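## Task

Get all the beads out of the dispenser and into the blue cup, then have the blue cup standing upright on the dispenser's tray. A few stray beads on the tray or table are acceptable. It only counts if everything stays put without the robot holding it, so release the cup and move the grippers away at the end.

## Robot and tools

Robot: two arms, left_arm and right_arm, each a six-joint arm ending in a parallel two-finger gripper. Each wrist carries a camera. Bases in the scene frame: left_arm at (-0.036, +0.235, +0.217) m, right_arm at (-0.002, -0.303, +0.217) m; both bases are tilted. Joint ranges (rad), base to gripper: waist -2.618 to 3.054, shoulder 0.000 to 3.142, elbow 0.000 to 3.142, wrist pitch -1.571 to 1.571, wrist yaw -1.571 to 1.571, wrist roll -2.094 to 2.094. A mounting frame behind the arms is a fixed obstacle.

Scene frame: origin on the table top midway between the arms, +z up, +x out across the table, left_arm on the +y side. The arm names do not tell you which side of an image they appear on. Gripper frame: fingers point along its +z, and they open and close along its y. end_effector_position is the point between the pads, roughly 1 cm short of the fingertips.

State line in every result: left_arm: ... | right_arm: ..., each giving end_effector_position (m) and end_effector_quat_wxyz in the scene frame. Printed hand positions can be somewhat wrong, especially when the arm reaches far. grip_measured is the finger opening on the command scale; the last number in Joint positions is the opening in metres. A Hand target line shows where the controller is currently driving each gripper. HELD marks control steps where all or part of a row was not passed on; a pose unreachable line means the clearance check altered or blocked the command for the named arm; a too close line concerns an arm nearing its plate or its half of the frame; FAULT or OVER-TEMPERATURE FAULT means that arm was stopped; MOTOR HOT appears from 75 °C.

The 14-number row (used by execute_actions rows and by move's target): a single flat list covering both arms, values in [-1, 1]. Order: left_arm dx, dy, dz, rx, ry, rz, opening, then right_arm dx, dy, dz, rx, ry, rz, opening. The first six of each arm are an offset, not a pose: expressed in that gripper's own axes and measured from the gripper's pose in the most recent result that showed it (or, before any such result in the scene and for later calls within one reply, from where it is when the command begins). Scale: 1.0 equals 0.6 m for dx, dy, dz and 180 degrees for the rotation vector rx, ry, rz. Every row in a list is counted from that same starting pose, not from the row before it. Zeros therefore send the arm back to that reference pose rather than doing nothing. Opening is absolute: +1 fully open (0.094 m), -1 closed.

execute_actions: argument actions holds an empty list (just report state), one action {"rows": [...], "steps": n} with 1 to 15 rows and at most 15 steps of 1/30 s (the last row repeats to fill the steps; default 15), or one wait {"steps": n} with n up to 300, counted from the previous result and including your reply time. Optional pictures (boolean) controls whether camera images come back.

move: target is one 14-number row as above; speed is the path top speed in m/s, 0.002 to 0.5, default 0.25, with turning capped at twice that in rad/s. Each gripper follows a straight path toward its target for 0.5 to 10 s; paths end together and are cut off at 10 s. Openings are sent at the start. The paths ignore obstacles and the other arm. The result adds a move: line giving the outcome (done, off_target, moving, held, fault) and any limits (paced = pose clipped; held = steps blocked, after which the arm may jump faster than speed), plus each gripper's distance from its target. Faster contact hits harder; aiming farther past a contact presses harder.

wait: seconds from 0 to 10; nothing new is commanded. zoom_image: camera (cam_high, cam_low, cam_left_wrist, cam_right_wrist, each 504x504) and region [x0, y0, x1, y1] in pixels, at most 504 by 504, origin top-left. show_instructions displays the scene's reference pages (scene 1 has a dispenser manual image). read_manual returns licence text only. finished_scene takes scene (1 or 2), ends that scene permanently and reveals the next task.

Control behaviour: each step the command is clipped to within 70 mm and 16 degrees of the measured pose, so far targets need several actions; after an action the arm only continues to its last clipped pose. Position takes priority over orientation when both cannot be met. Arms tend to finish a centimetre or more low and can drift down on repeated zero offsets: in a reply's first call send the offset back to the desired pose, zeros afterwards, and aim higher if it still sags. Thinking time keeps the simulation running.

Gripping: fingers go to the opening you write (except near the ends of the range). To hold something, command about 0.03 below grip_measured for a firm grip, less for a lighter one. Pads push up to roughly 50 to 62 N, less on very thin parts, with a brief spike on first contact. Occasional tugs on held parts or pushes on loose objects can happen.

Avoid: knocking anything off the table, dropping or slipping the cup, slamming or shoving hard, letting the arms collide or press on each other, and long heavy holds that overheat motors (90 °C pauses the arm for 10 s; 100 °C makes it go limp and fall). At the end, open the gripper and withdraw so the cup stands on the tray by itself.

Each tool is called as name([rows], argument=value, ...), one row to a line, values as JSON.

Reference images:

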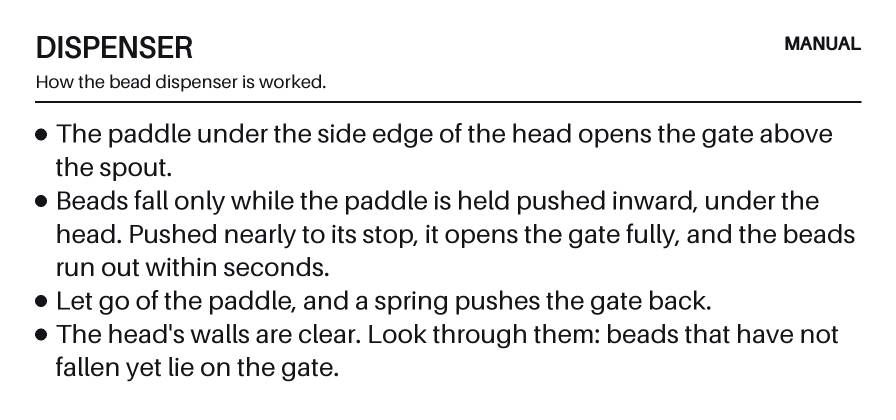

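## Session

execute_actions(actions=[])

Scene clock: 0.00 s of 4050.00 s.
left_arm: end_effector_position=(+0.4893, +0.4248, +0.2503) grip_measured=+1.000 end_effector_quat_wxyz=(+0.493, -0.103, +0.859, -0.095) | right_arm: end_effector_position=(+0.3367, -0.3193, +0.3891) grip_measured=+1.000 end_effector_quat_wxyz=(-0.305, +0.571, +0.695, +0.312)
Joint positions: left_arm=[-0.161  1.416  0.981  0.328 -0.312  0.586  0.094] | right_arm=[ 0.638  1.336  1.593 -1.46   0.208  1.962  0.094]
Joint velocities: left_arm=[-0.022 -0.002 -0.017  0.095 -0.007 -0.007  0.   ] | right_arm=[ 0.022  0.007  0.007 -0.051  0.022  0.007  0.   ]
Hand target (left_arm): +0.492, +0.424, +0.260; +0.505, -0.102, +0.852, -0.100
Hand target (right_arm): +0.336, -0.318, +0.395; -0.308, +0.566, +0.694, +0.320

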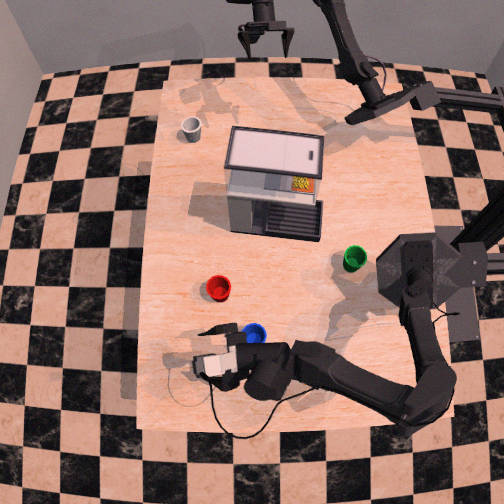

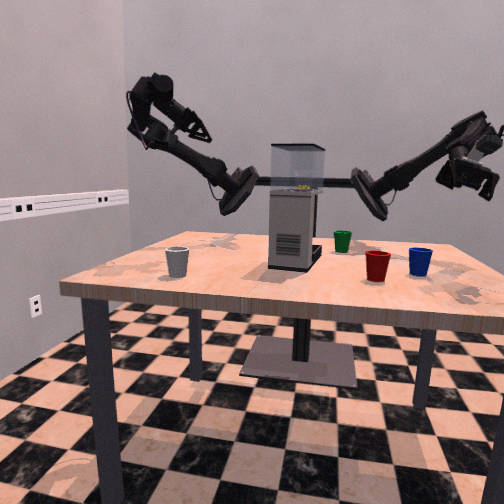

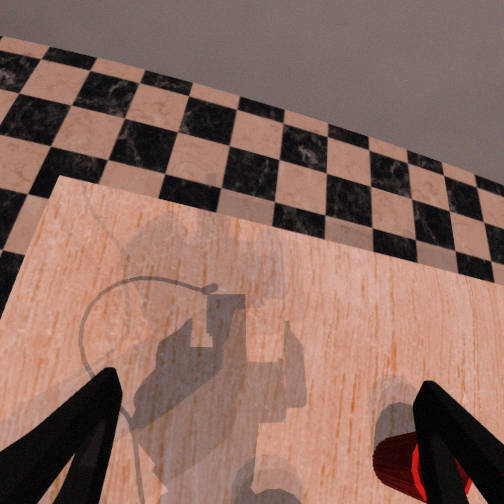

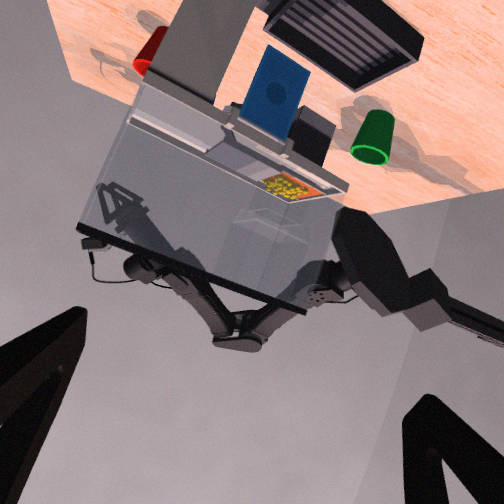

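move(target=[0.38,0.01,-0.3,0,0,0.1,1,-0.19,-0.01,0.298,0,0.11,0,-1])

Scene clock: 17.07 s of 4050.00 s.
left_arm: end_effector_position=(+0.2225, +0.3943, +0.1470) grip_measured=+1.000 end_effector_quat_wxyz=(+0.487, +0.037, +0.872, -0.021) | right_arm: end_effector_position=(+0.3345, -0.2531, +0.1828) grip_measured=-0.984 end_effector_quat_wxyz=(-0.417, +0.519, +0.635, +0.392)
Joint positions: left_arm=[0.682 0.5   0.025 0.324 0.505 1.013 0.094] | right_arm=[-0.163  1.518  1.065 -0.837 -0.403  1.208  0.001]
Joint velocities: left_arm=[ 0.017 -0.017 -0.017 -0.007 -0.022  0.066  0.   ] | right_arm=[-0.022 -0.012 -0.007 -0.007 -0.037  0.007  0.   ]
Hand target (left_arm): +0.220, +0.386, +0.148; +0.492, +0.042, +0.869, -0.032
Hand target (right_arm): +0.334, -0.248, +0.187; -0.421, +0.509, +0.633, +0.404
Off the commanded pose (left_arm): 0.015 m, 2 deg.
Off the commanded pose (right_arm): 0.008 m, 2 deg.
joint sent to its limit (left arm) — the command would take joint 3 (elbow) past its lower limit, so that joint was sent only as far as its limit.
After step 90, 11.80 s passed at rest.
move: off_target (left_arm)

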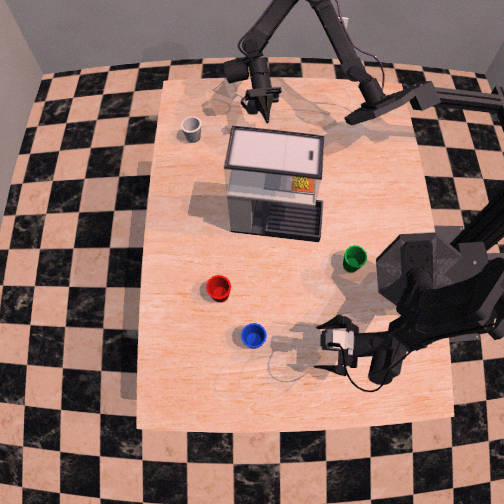

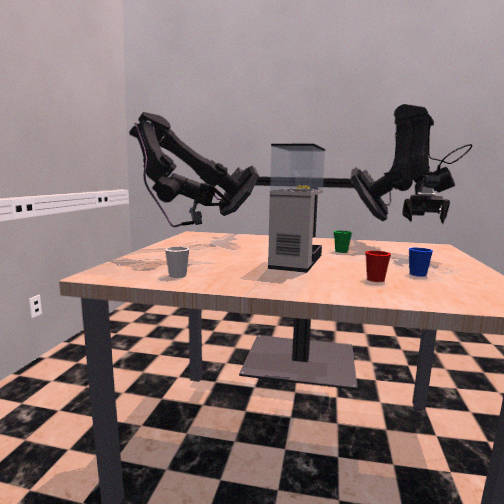

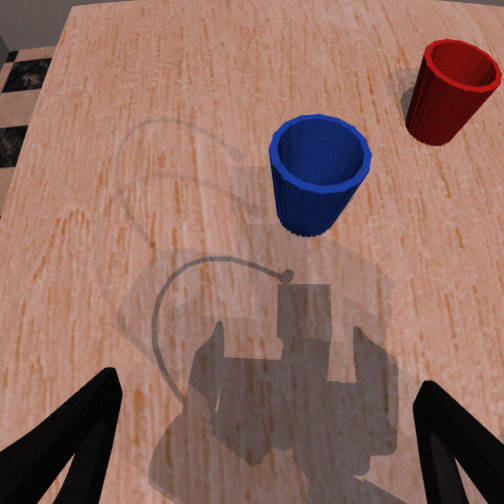

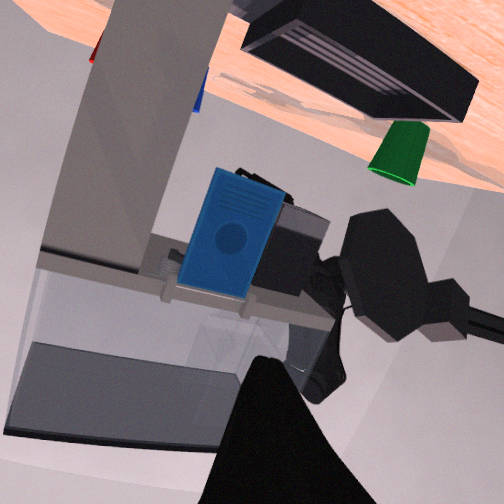

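move(target=[-0.005,-0.03,0.19,0,0,0,1,0.01,0,0,0,0,0,-1])

Scene clock: 27.20 s of 4050.00 s.
left_arm: end_effector_position=(+0.3166, +0.3686, +0.0843) grip_measured=+1.000 end_effector_quat_wxyz=(+0.480, +0.037, +0.877, -0.017) | right_arm: end_effector_position=(+0.3339, -0.2547, +0.1797) grip_measured=-0.984 end_effector_quat_wxyz=(-0.416, +0.525, +0.635, +0.384)
Joint positions: left_arm=[0.365 1.591 0.232 1.219 0.173 0.968 0.094] | right_arm=[-0.166  1.518  1.065 -0.837 -0.388  1.219  0.001]
Joint velocities: left_arm=[ 0.012 -0.002 -0.012 -0.051  0.007  0.037  0.   ] | right_arm=[-0.017  0.012 -0.012 -0.007  0.037 -0.095  0.001]
Hand target (left_arm): +0.320, +0.365, +0.088; +0.487, +0.037, +0.872, -0.021
Hand target (right_arm): +0.334, -0.251, +0.188; -0.417, +0.519, +0.635, +0.392
Off the commanded pose (left_arm): 0.006 m, 1 deg.
Off the commanded pose (right_arm): 0.009 m, 1 deg.
After step 90, 5.60 s passed at rest.
move: done

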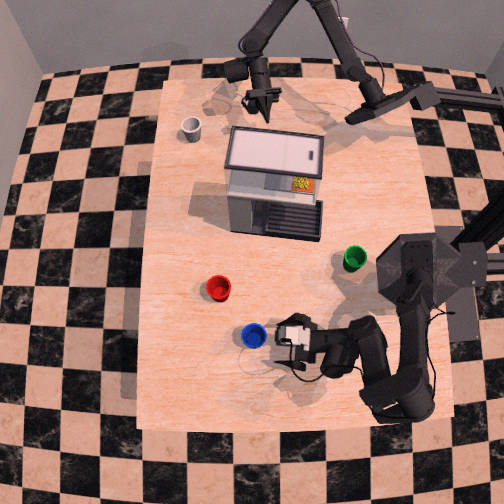

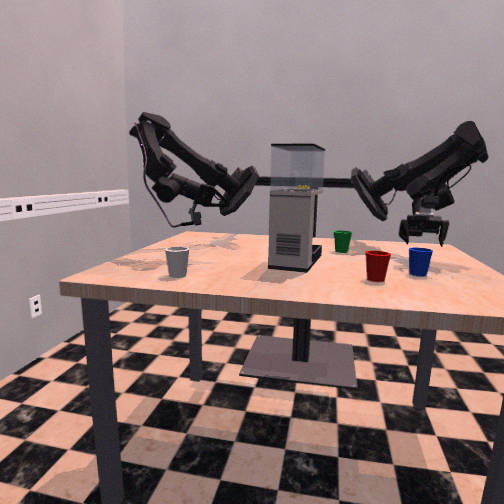

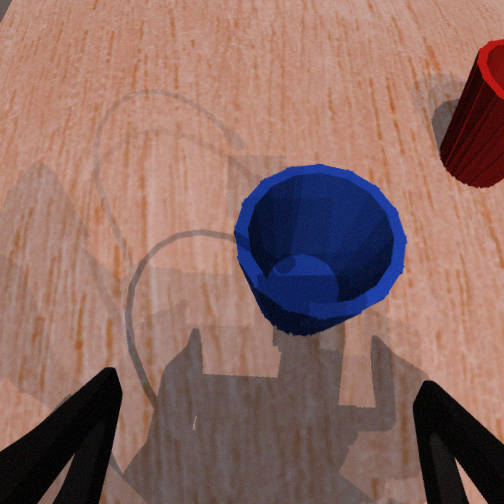

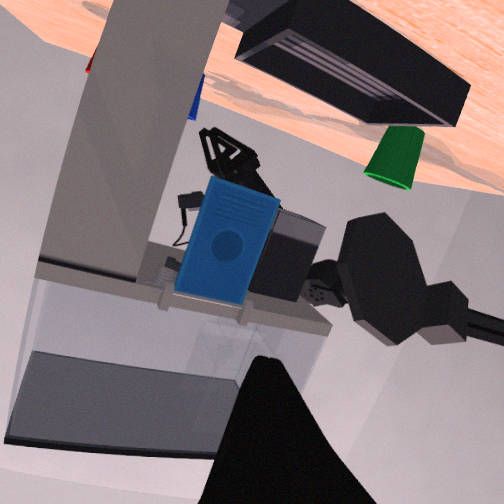

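move(target=[-0.01,-0.03,0.03,0,0,0,1,0.015,0,0,0,0,0,-1])

move(target=[-0.012,0,0.1,0,0,0,1,0.01,0,0,0,0,0,-1], speed=0.1)

Scene clock: 32.37 s of 4050.00 s.
left_arm: end_effector_position=(+0.3235, +0.3477, +0.0757) grip_measured=+1.000 end_effector_quat_wxyz=(+0.467, +0.040, +0.883, -0.021) | right_arm: end_effector_position=(+0.3331, -0.2546, +0.1785) grip_measured=-0.984 end_effector_quat_wxyz=(-0.416, +0.531, +0.636, +0.375)
Joint positions: left_arm=[0.297 1.72  0.251 1.308 0.089 0.962 0.094] | right_arm=[-0.159  1.518  1.065 -0.837 -0.371  1.24   0.001]
Joint velocities: left_arm=[-0.002  0.007 -0.007  0.081 -0.022 -0.022  0.   ] | right_arm=[ 0.002  0.007 -0.007  0.037  0.007 -0.051 -0.001]
Hand target (left_arm): +0.333, +0.348, +0.080; +0.480, +0.037, +0.877, -0.017
Hand target (right_arm): +0.333, -0.252, +0.188; -0.416, +0.525, +0.635, +0.384
Off the commanded pose (left_arm): 0.011 m, 2 deg.
Off the commanded pose (right_arm): 0.010 m, 1 deg.
After step 90, 1.20 s passed at rest.
move: off_target (left_arm)

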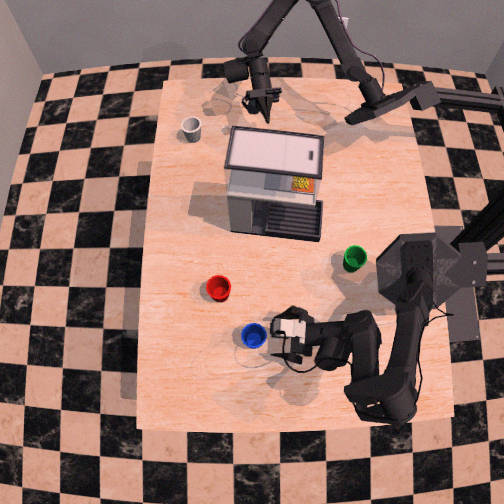

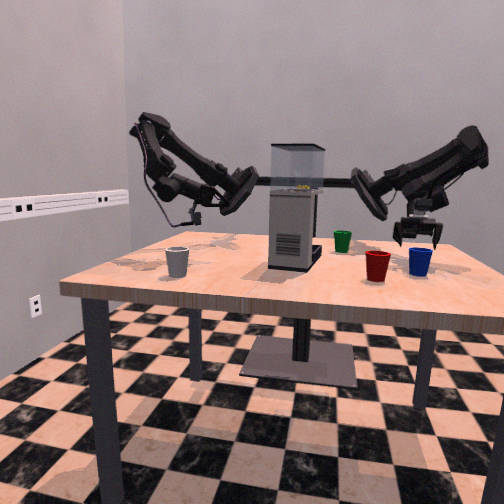

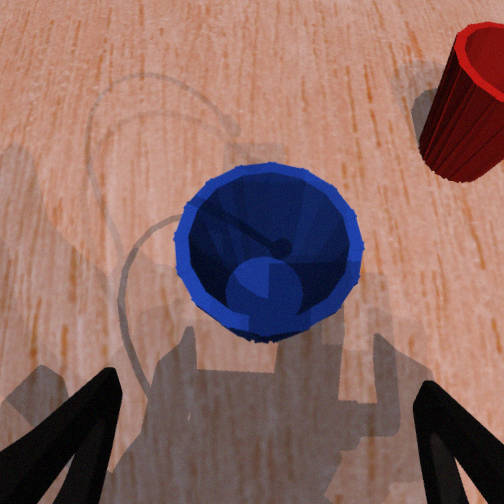

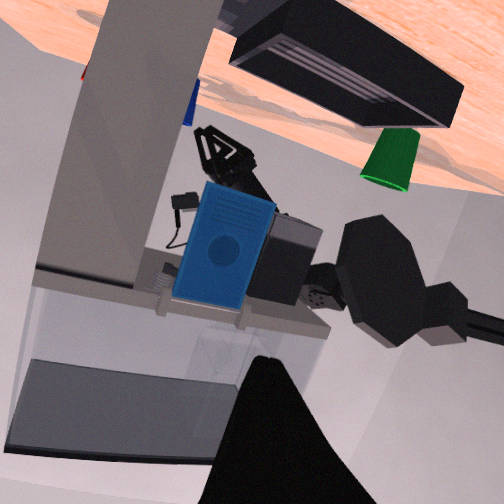

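Scene clock: 33.33 s of 4050.00 s.
left_arm: end_effector_position=(+0.3701, +0.3495, +0.0471) grip_measured=+1.000 end_effector_quat_wxyz=(+0.464, +0.037, +0.885, -0.010) | right_arm: end_effector_position=(+0.3325, -0.2563, +0.1755) grip_measured=-0.984 end_effector_quat_wxyz=(-0.415, +0.537, +0.636, +0.367)
Joint positions: left_arm=[0.272 1.887 0.464 1.274 0.045 0.961 0.094] | right_arm=[-0.163  1.518  1.065 -0.837 -0.356  1.25   0.001]
Joint velocities: left_arm=[ 0.007 -0.007 -0.022  0.051  0.007  0.051  0.   ] | right_arm=[-0.007  0.002 -0.007 -0.007  0.007  0.022 -0.001]
Hand target (left_arm): +0.376, +0.342, +0.048; +0.467, +0.040, +0.883, -0.020
Hand target (right_arm): +0.333, -0.253, +0.184; -0.416, +0.531, +0.636, +0.375
Off the commanded pose (left_arm): 0.010 m, 1 deg.
Off the commanded pose (right_arm): 0.009 m, 1 deg.
move: done

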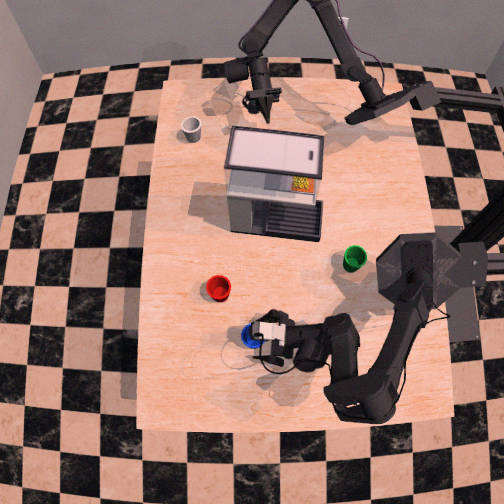

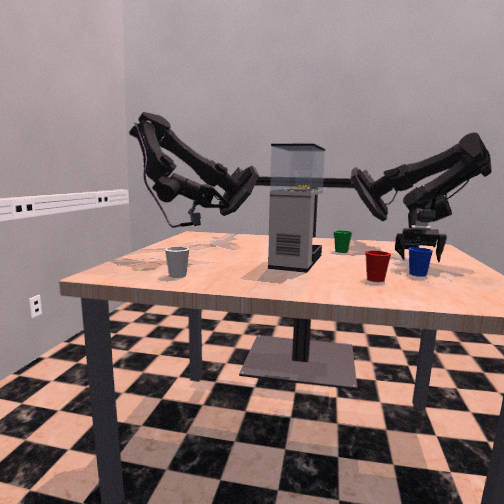

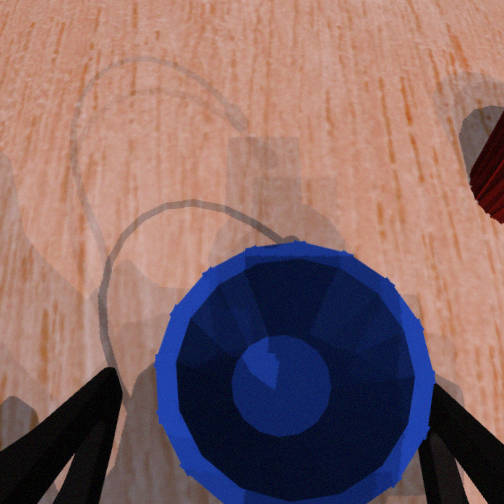

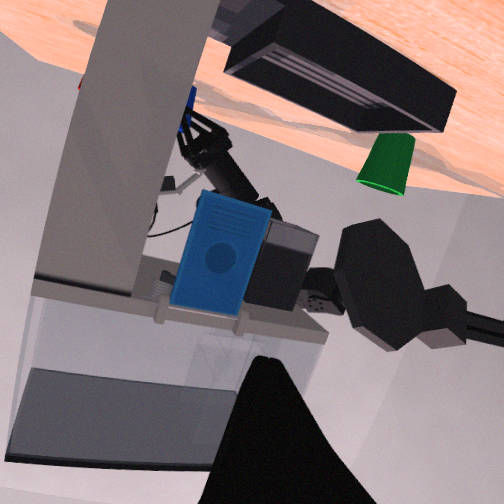

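move(target=[-0.015,-0.02,0.012,0.178,-0.112,0.083,1,0.015,0,0,0,0.01,0,-1])

Scene clock: 42.70 s of 4050.00 s.
left_arm: end_effector_position=(+0.3761, +0.3371, +0.0445) grip_measured=+1.000 end_effector_quat_wxyz=(+0.566, +0.274, +0.753, -0.192) | right_arm: end_effector_position=(+0.3326, -0.2571, +0.1746) grip_measured=-0.984 end_effector_quat_wxyz=(-0.416, +0.539, +0.634, +0.367)
Joint positions: left_arm=[0.512 1.809 0.85  0.317 0.761 1.529 0.094] | right_arm=[-0.167  1.518  1.065 -0.837 -0.359  1.25   0.001]
Joint velocities: left_arm=[ 0.012 -0.022  0.002 -0.037  0.022 -0.037  0.   ] | right_arm=[ 0.027 -0.002 -0.012 -0.007  0.007  0.007 -0.001]
Hand target (left_arm): +0.380, +0.336, +0.049; +0.577, +0.275, +0.743, -0.199
Hand target (right_arm): +0.332, -0.253, +0.184; -0.425, +0.532, +0.629, +0.375
Off the commanded pose (left_arm): 0.007 m, 2 deg.
Off the commanded pose (right_arm): 0.010 m, 2 deg.
After step 90, 4.20 s passed at rest.
move: done

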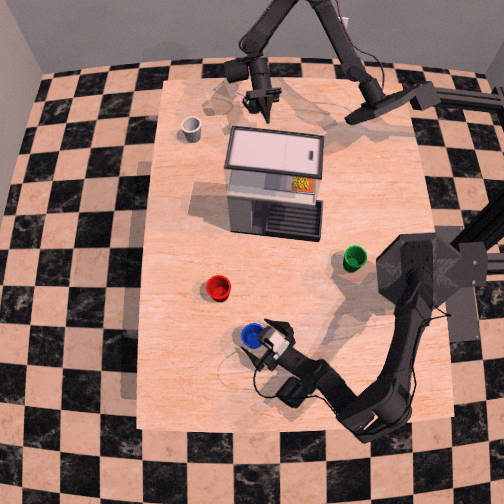

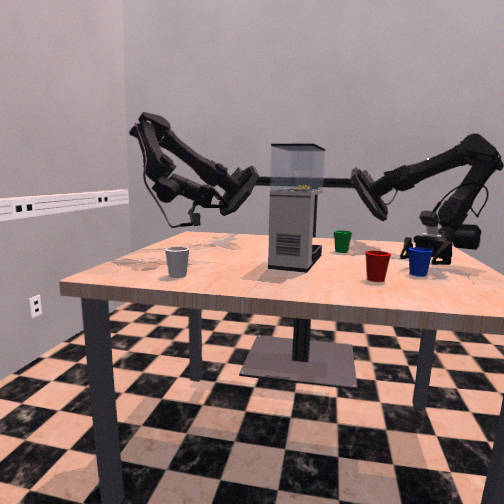

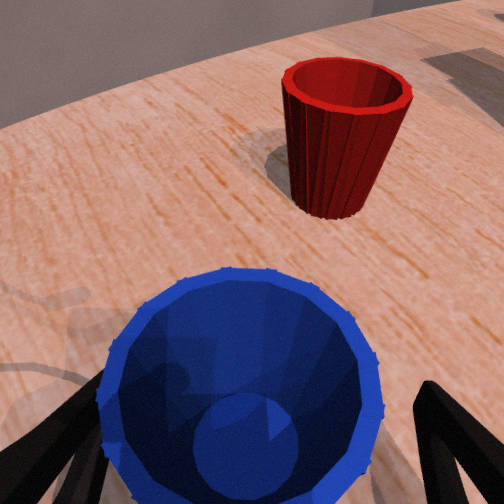

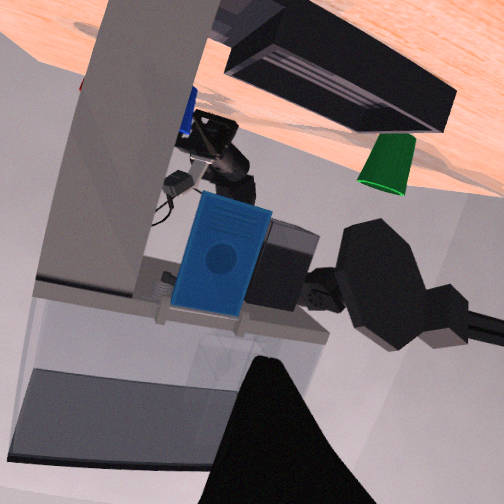

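move(target=[-0.008,0.014,0.008,0,-0.06,0,0.7,0.015,0,0,0,0.01,0,-1])

move(target=[-0.008,0,0,0,-0.01,0,0.05,0.015,0,0,0,0.01,0,-1])

Scene clock: 46.77 s of 4050.00 s.
left_arm: end_effector_position=(+0.3817, +0.3401, +0.0437) grip_measured=+0.702 end_effector_quat_wxyz=(+0.623, +0.255, +0.708, -0.211) | right_arm: end_effector_position=(+0.3327, -0.2576, +0.1743) grip_measured=-0.984 end_effector_quat_wxyz=(-0.416, +0.540, +0.633, +0.367)
Joint positions: left_arm=[0.56  1.903 0.93  0.313 0.953 1.558 0.08 ] | right_arm=[-0.171  1.518  1.065 -0.837 -0.362  1.25   0.001]
Joint velocities: left_arm=[-0.012  0.007 -0.012 -0.022 -0.022 -0.037 -0.   ] | right_arm=[-0.002 -0.012 -0.002  0.081  0.007  0.022  0.001]
Hand target (left_arm): +0.386, +0.339, +0.048; +0.635, +0.255, +0.697, -0.217
Hand target (right_arm): +0.332, -0.254, +0.183; -0.425, +0.533, +0.628, +0.375
Off the commanded pose (left_arm): 0.006 m, 2 deg.
Off the commanded pose (right_arm): 0.010 m, 2 deg.
After step 90, 0.10 s passed at rest.
move: done

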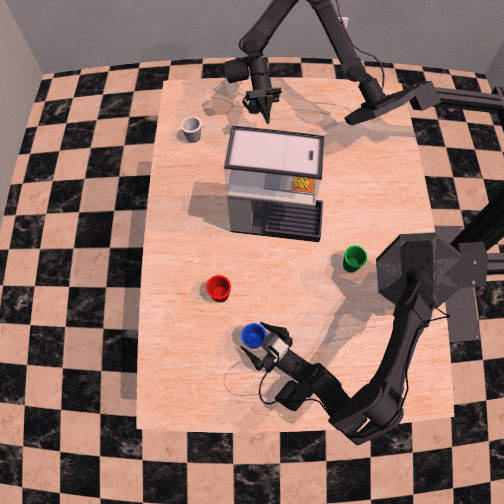

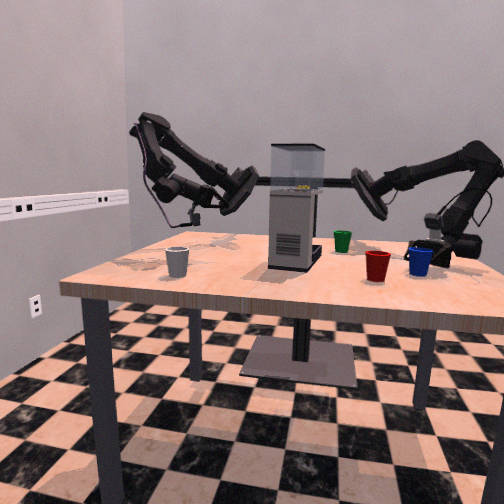

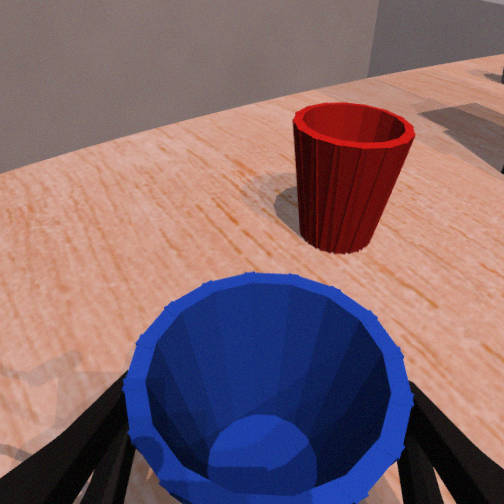

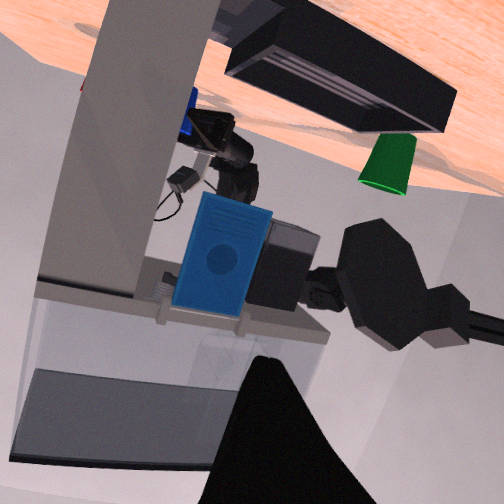

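Scene clock: 47.47 s of 4050.00 s.
left_arm: end_effector_position=(+0.3814, +0.3408, +0.0437) grip_measured=+0.272 end_effector_quat_wxyz=(+0.624, +0.255, +0.708, -0.211) | right_arm: end_effector_position=(+0.3328, -0.2583, +0.1736) grip_measured=-0.984 end_effector_quat_wxyz=(-0.417, +0.542, +0.631, +0.367)
Joint positions: left_arm=[0.563 1.903 0.93  0.314 0.956 1.558 0.06 ] | right_arm=[-0.175  1.518  1.065 -0.837 -0.364  1.25   0.001]
Joint velocities: left_arm=[ 0.007 -0.002 -0.007  0.007 -0.037 -0.007 -0.001] | right_arm=[ 0.002  0.002  0.007 -0.037  0.007  0.037  0.   ]
Hand target (left_arm): +0.382, +0.340, +0.048; +0.634, +0.252, +0.699, -0.215
Hand target (right_arm): +0.332, -0.254, +0.182; -0.426, +0.534, +0.626, +0.375
Off the commanded pose (left_arm): 0.005 m, 2 deg.
Off the commanded pose (right_arm): 0.010 m, 2 deg.
move: done

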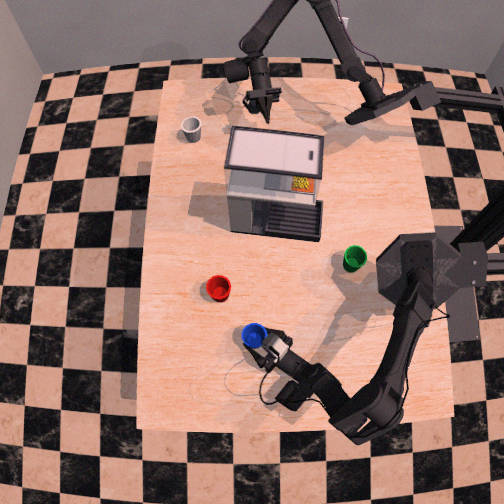

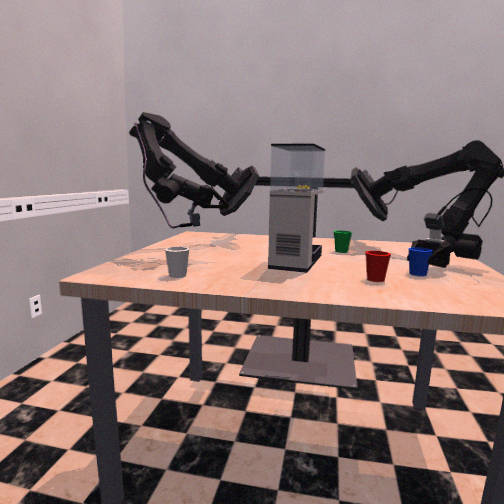

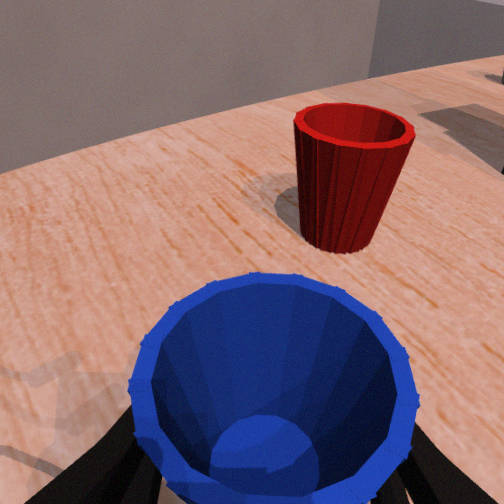

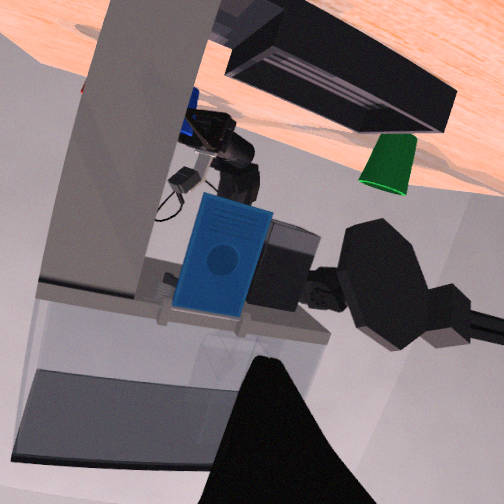

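move(target=[-0.11,-0.37,0.004,0.204,-0.014,0.027,0.2,0.015,0,0,0,0.01,0,-1])

Scene clock: 52.70 s of 4050.00 s.
left_arm: end_effector_position=(+0.2617, +0.1721, +0.0902) grip_measured=+0.272 end_effector_quat_wxyz=(+0.529, +0.471, +0.599, -0.374) | right_arm: end_effector_position=(+0.3329, -0.2591, +0.1728) grip_measured=-0.984 end_effector_quat_wxyz=(-0.417, +0.543, +0.629, +0.367)
Joint positions: left_arm=[ 0.322  1.917  0.71  -0.102  0.672  2.021  0.06 ] | right_arm=[-0.18   1.518  1.065 -0.837 -0.367  1.25   0.001]
Joint velocities: left_arm=[ 0.012 -0.012 -0.012 -0.051 -0.066 -0.066  0.001] | right_arm=[-0.002 -0.002  0.002 -0.007 -0.007  0.022  0.001]
Hand target (left_arm): +0.250, +0.160, +0.104; +0.534, +0.465, +0.580, -0.402
Hand target (right_arm): +0.332, -0.255, +0.182; -0.426, +0.536, +0.624, +0.375
Off the commanded pose (left_arm): 0.022 m, 4 deg.
Off the commanded pose (right_arm): 0.010 m, 2 deg.
After step 90, 0.47 s passed at rest.
move: off_target (left_arm)

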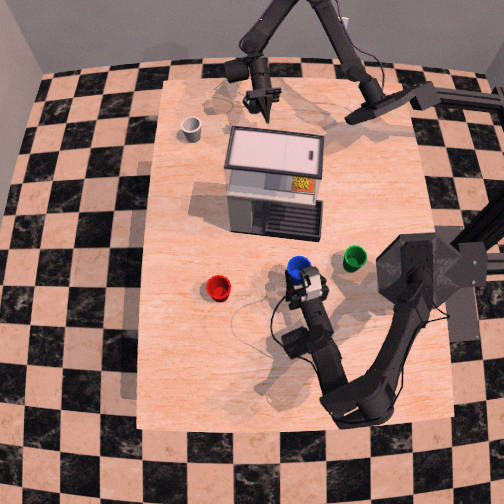

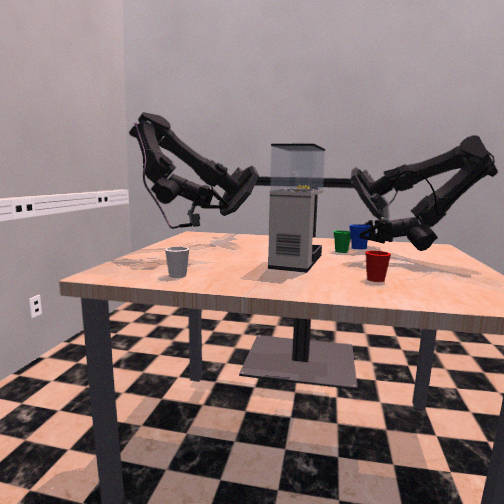

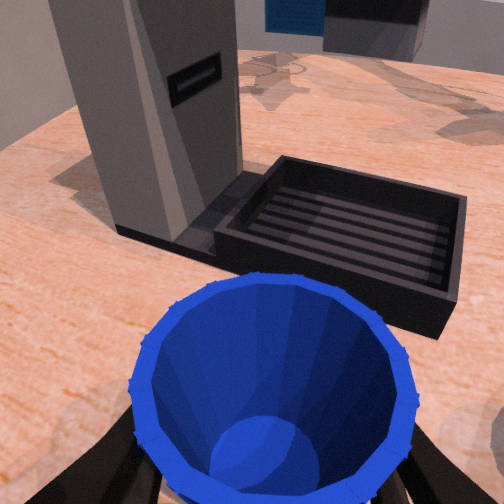

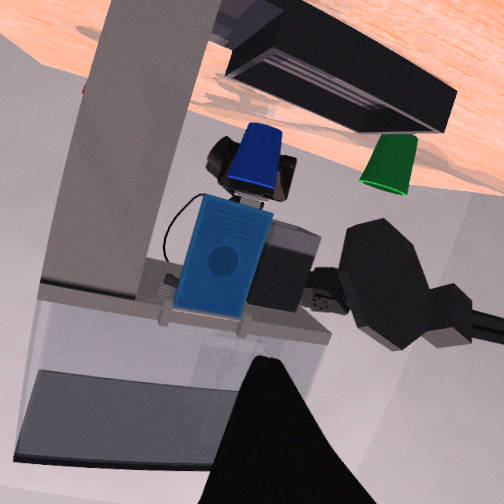

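move(target=[-0.07,-0.053,0.122,0,-0.025,-0.01,0.2,0.015,0,0,0,0.01,0,-1], speed=0.15)

Scene clock: 60.63 s of 4050.00 s.
left_arm: end_effector_position=(+0.2639, +0.0966, +0.1047) grip_measured=+0.271 end_effector_quat_wxyz=(+0.538, +0.451, +0.603, -0.378) | right_arm: end_effector_position=(+0.3330, -0.2597, +0.1724) grip_measured=-0.984 end_effector_quat_wxyz=(-0.418, +0.545, +0.628, +0.367)
Joint positions: left_arm=[0.122 2.125 0.599 0.387 0.636 1.746 0.06 ] | right_arm=[-0.184  1.518  1.065 -0.837 -0.37   1.25   0.001]
Joint velocities: left_arm=[-0.042 -0.002  0.007  0.037 -0.066 -0.037  0.001] | right_arm=[-0.017  0.002 -0.002 -0.11  -0.037 -0.081  0.   ]
Hand target (left_arm): +0.252, +0.087, +0.119; +0.546, +0.446, +0.585, -0.401
Hand target (right_arm): +0.332, -0.256, +0.181; -0.427, +0.538, +0.623, +0.375
Off the commanded pose (left_arm): 0.021 m, 3 deg.
Off the commanded pose (right_arm): 0.010 m, 2 deg.
After step 150, 1.60 s passed at rest.
move: off_target (left_arm)

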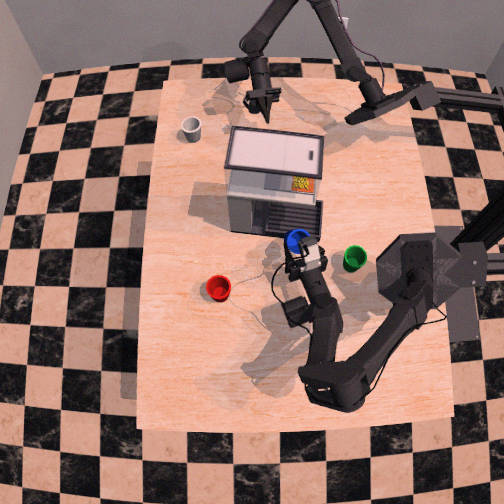

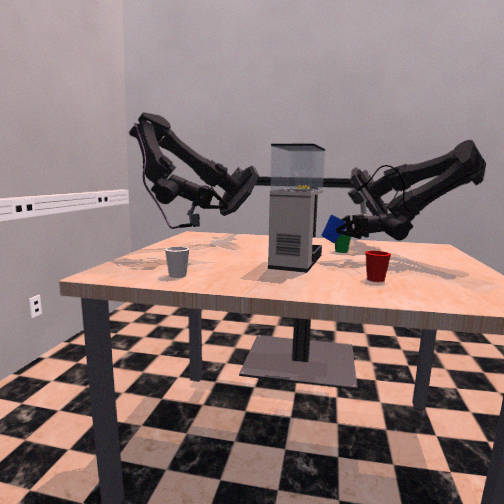

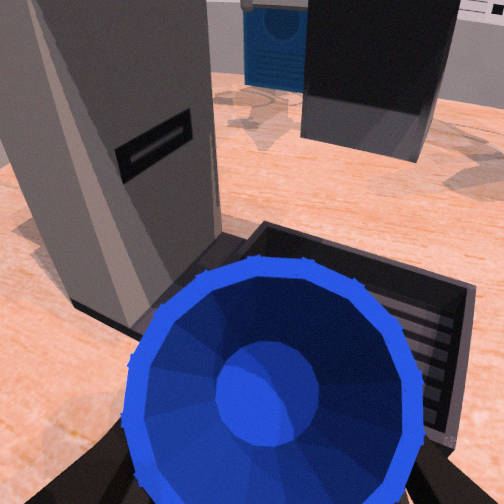

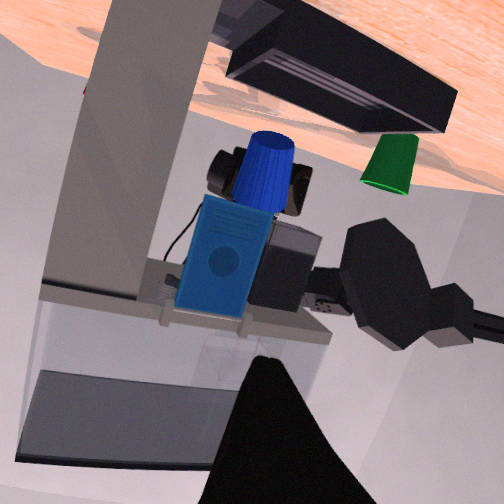

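move(target=[0.075,0.02,-0.06,0,0.12,0,0.2,0.015,0,0,0,0.01,0,-1], speed=0.15)

zoom_image(camera="cam_low", region=[250,130,450,290])

Scene clock: 67.10 s of 4050.00 s.
left_arm: end_effector_position=(+0.2730, +0.1504, +0.0494) grip_measured=+0.271 end_effector_quat_wxyz=(+0.406, +0.512, +0.709, -0.266) | right_arm: end_effector_position=(+0.3331, -0.2605, +0.1717) grip_measured=-0.984 end_effector_quat_wxyz=(-0.418, +0.546, +0.626, +0.367)
Joint positions: left_arm=[0.133 1.978 0.581 0.359 0.226 1.709 0.06 ] | right_arm=[-0.188  1.518  1.065 -0.837 -0.373  1.25   0.001]
Joint velocities: left_arm=[-0.012 -0.032  0.022 -0.007 -0.066 -0.007 -0.   ] | right_arm=[ 0.002 -0.007  0.012 -0.066  0.022 -0.007 -0.001]
Hand target (left_arm): +0.264, +0.141, +0.065; +0.416, +0.514, +0.694, -0.286
Hand target (right_arm): +0.333, -0.256, +0.181; -0.427, +0.539, +0.621, +0.376
Off the commanded pose (left_arm): 0.021 m, 3 deg.
Off the commanded pose (right_arm): 0.010 m, 2 deg.
After step 90, 1.73 s passed at rest.
move: off_target (left_arm)

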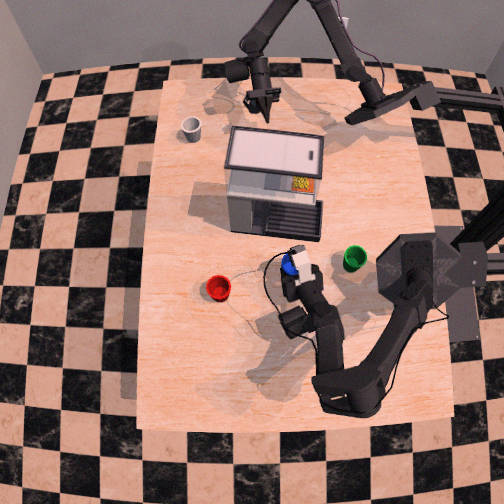

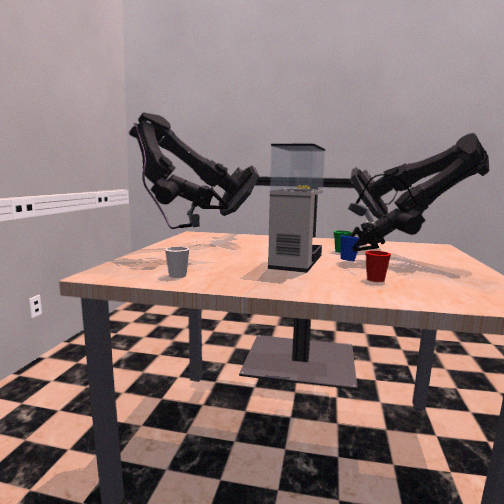

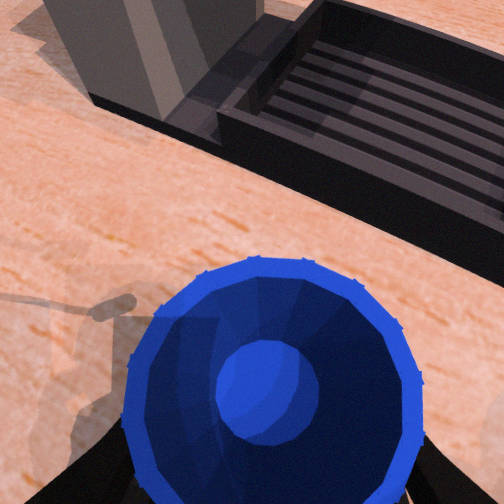

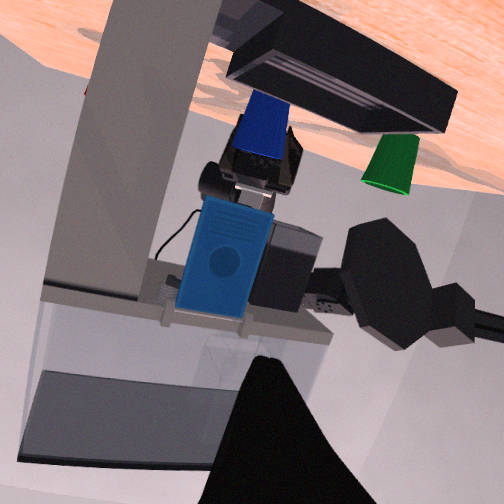

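Region (250, 130, 450, 290) of cam_low's 504x504 image, scaled by 2.520, with more detail than that image has; it fills the top 403 rows of this view, and the rest is white.

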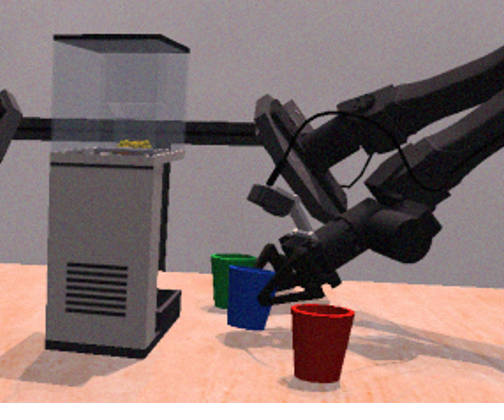

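move(target=[-0.034,-0.021,0.016,0.01,-0.14,0,0.75,0.015,0,0,0,0.01,0,-1])

Scene clock: 73.10 s of 4050.00 s.
left_arm: end_effector_position=(+0.2669, +0.1331, +0.0548) grip_measured=+0.748 end_effector_quat_wxyz=(+0.533, +0.455, +0.611, -0.367) | right_arm: end_effector_position=(+0.3333, -0.2612, +0.1711) grip_measured=-0.984 end_effector_quat_wxyz=(-0.419, +0.547, +0.624, +0.367)
Joint positions: left_arm=[0.312 2.155 0.737 0.165 0.682 1.959 0.082] | right_arm=[-0.193  1.518  1.065 -0.837 -0.376  1.25   0.001]
Joint velocities: left_arm=[-0.007 -0.017  0.012 -0.037 -0.037  0.037 -0.   ] | right_arm=[ 0.002 -0.007 -0.022 -0.022  0.007 -0.022 -0.   ]
Hand target (left_arm): +0.266, +0.128, +0.060; +0.541, +0.449, +0.599, -0.383
Hand target (right_arm): +0.333, -0.257, +0.180; -0.428, +0.540, +0.620, +0.376
Off the commanded pose (left_arm): 0.008 m, 3 deg.
Off the commanded pose (right_arm): 0.010 m, 2 deg.
After step 90, 1.47 s passed at rest.
move: off_target (left_arm)

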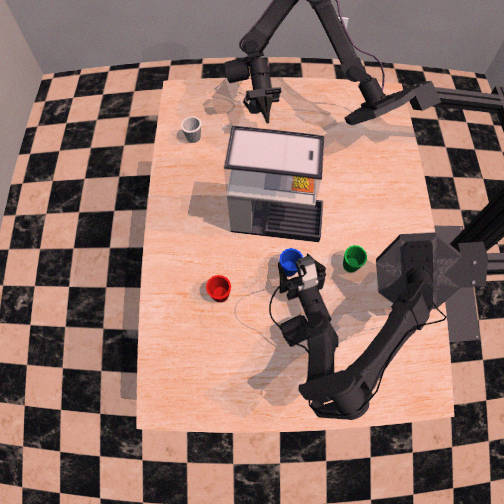

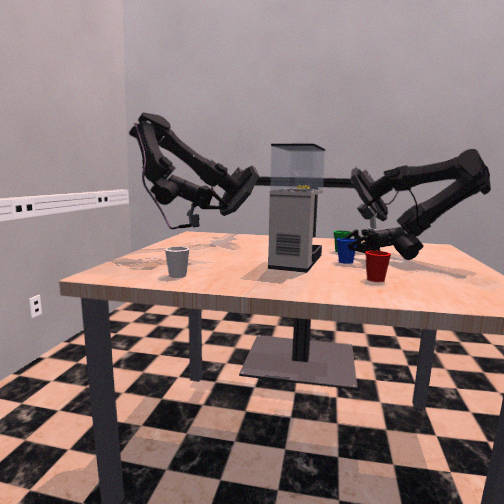

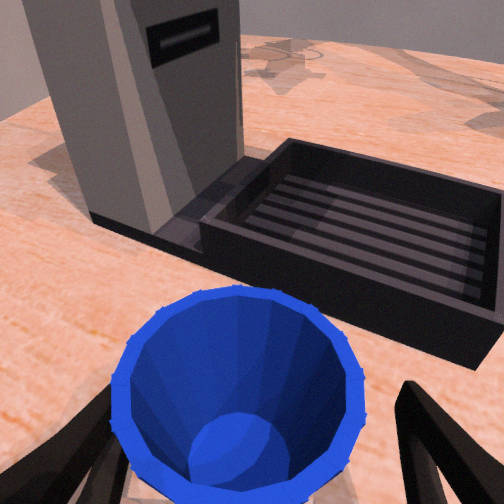

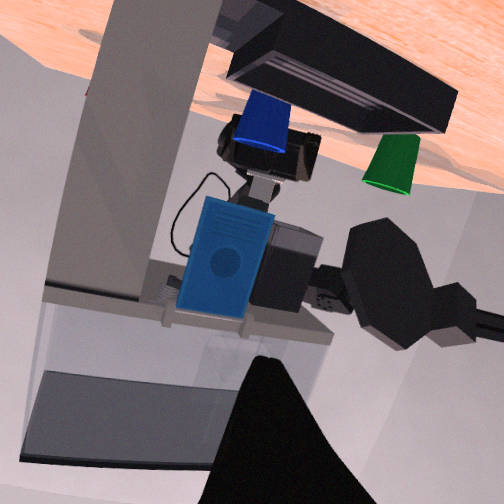

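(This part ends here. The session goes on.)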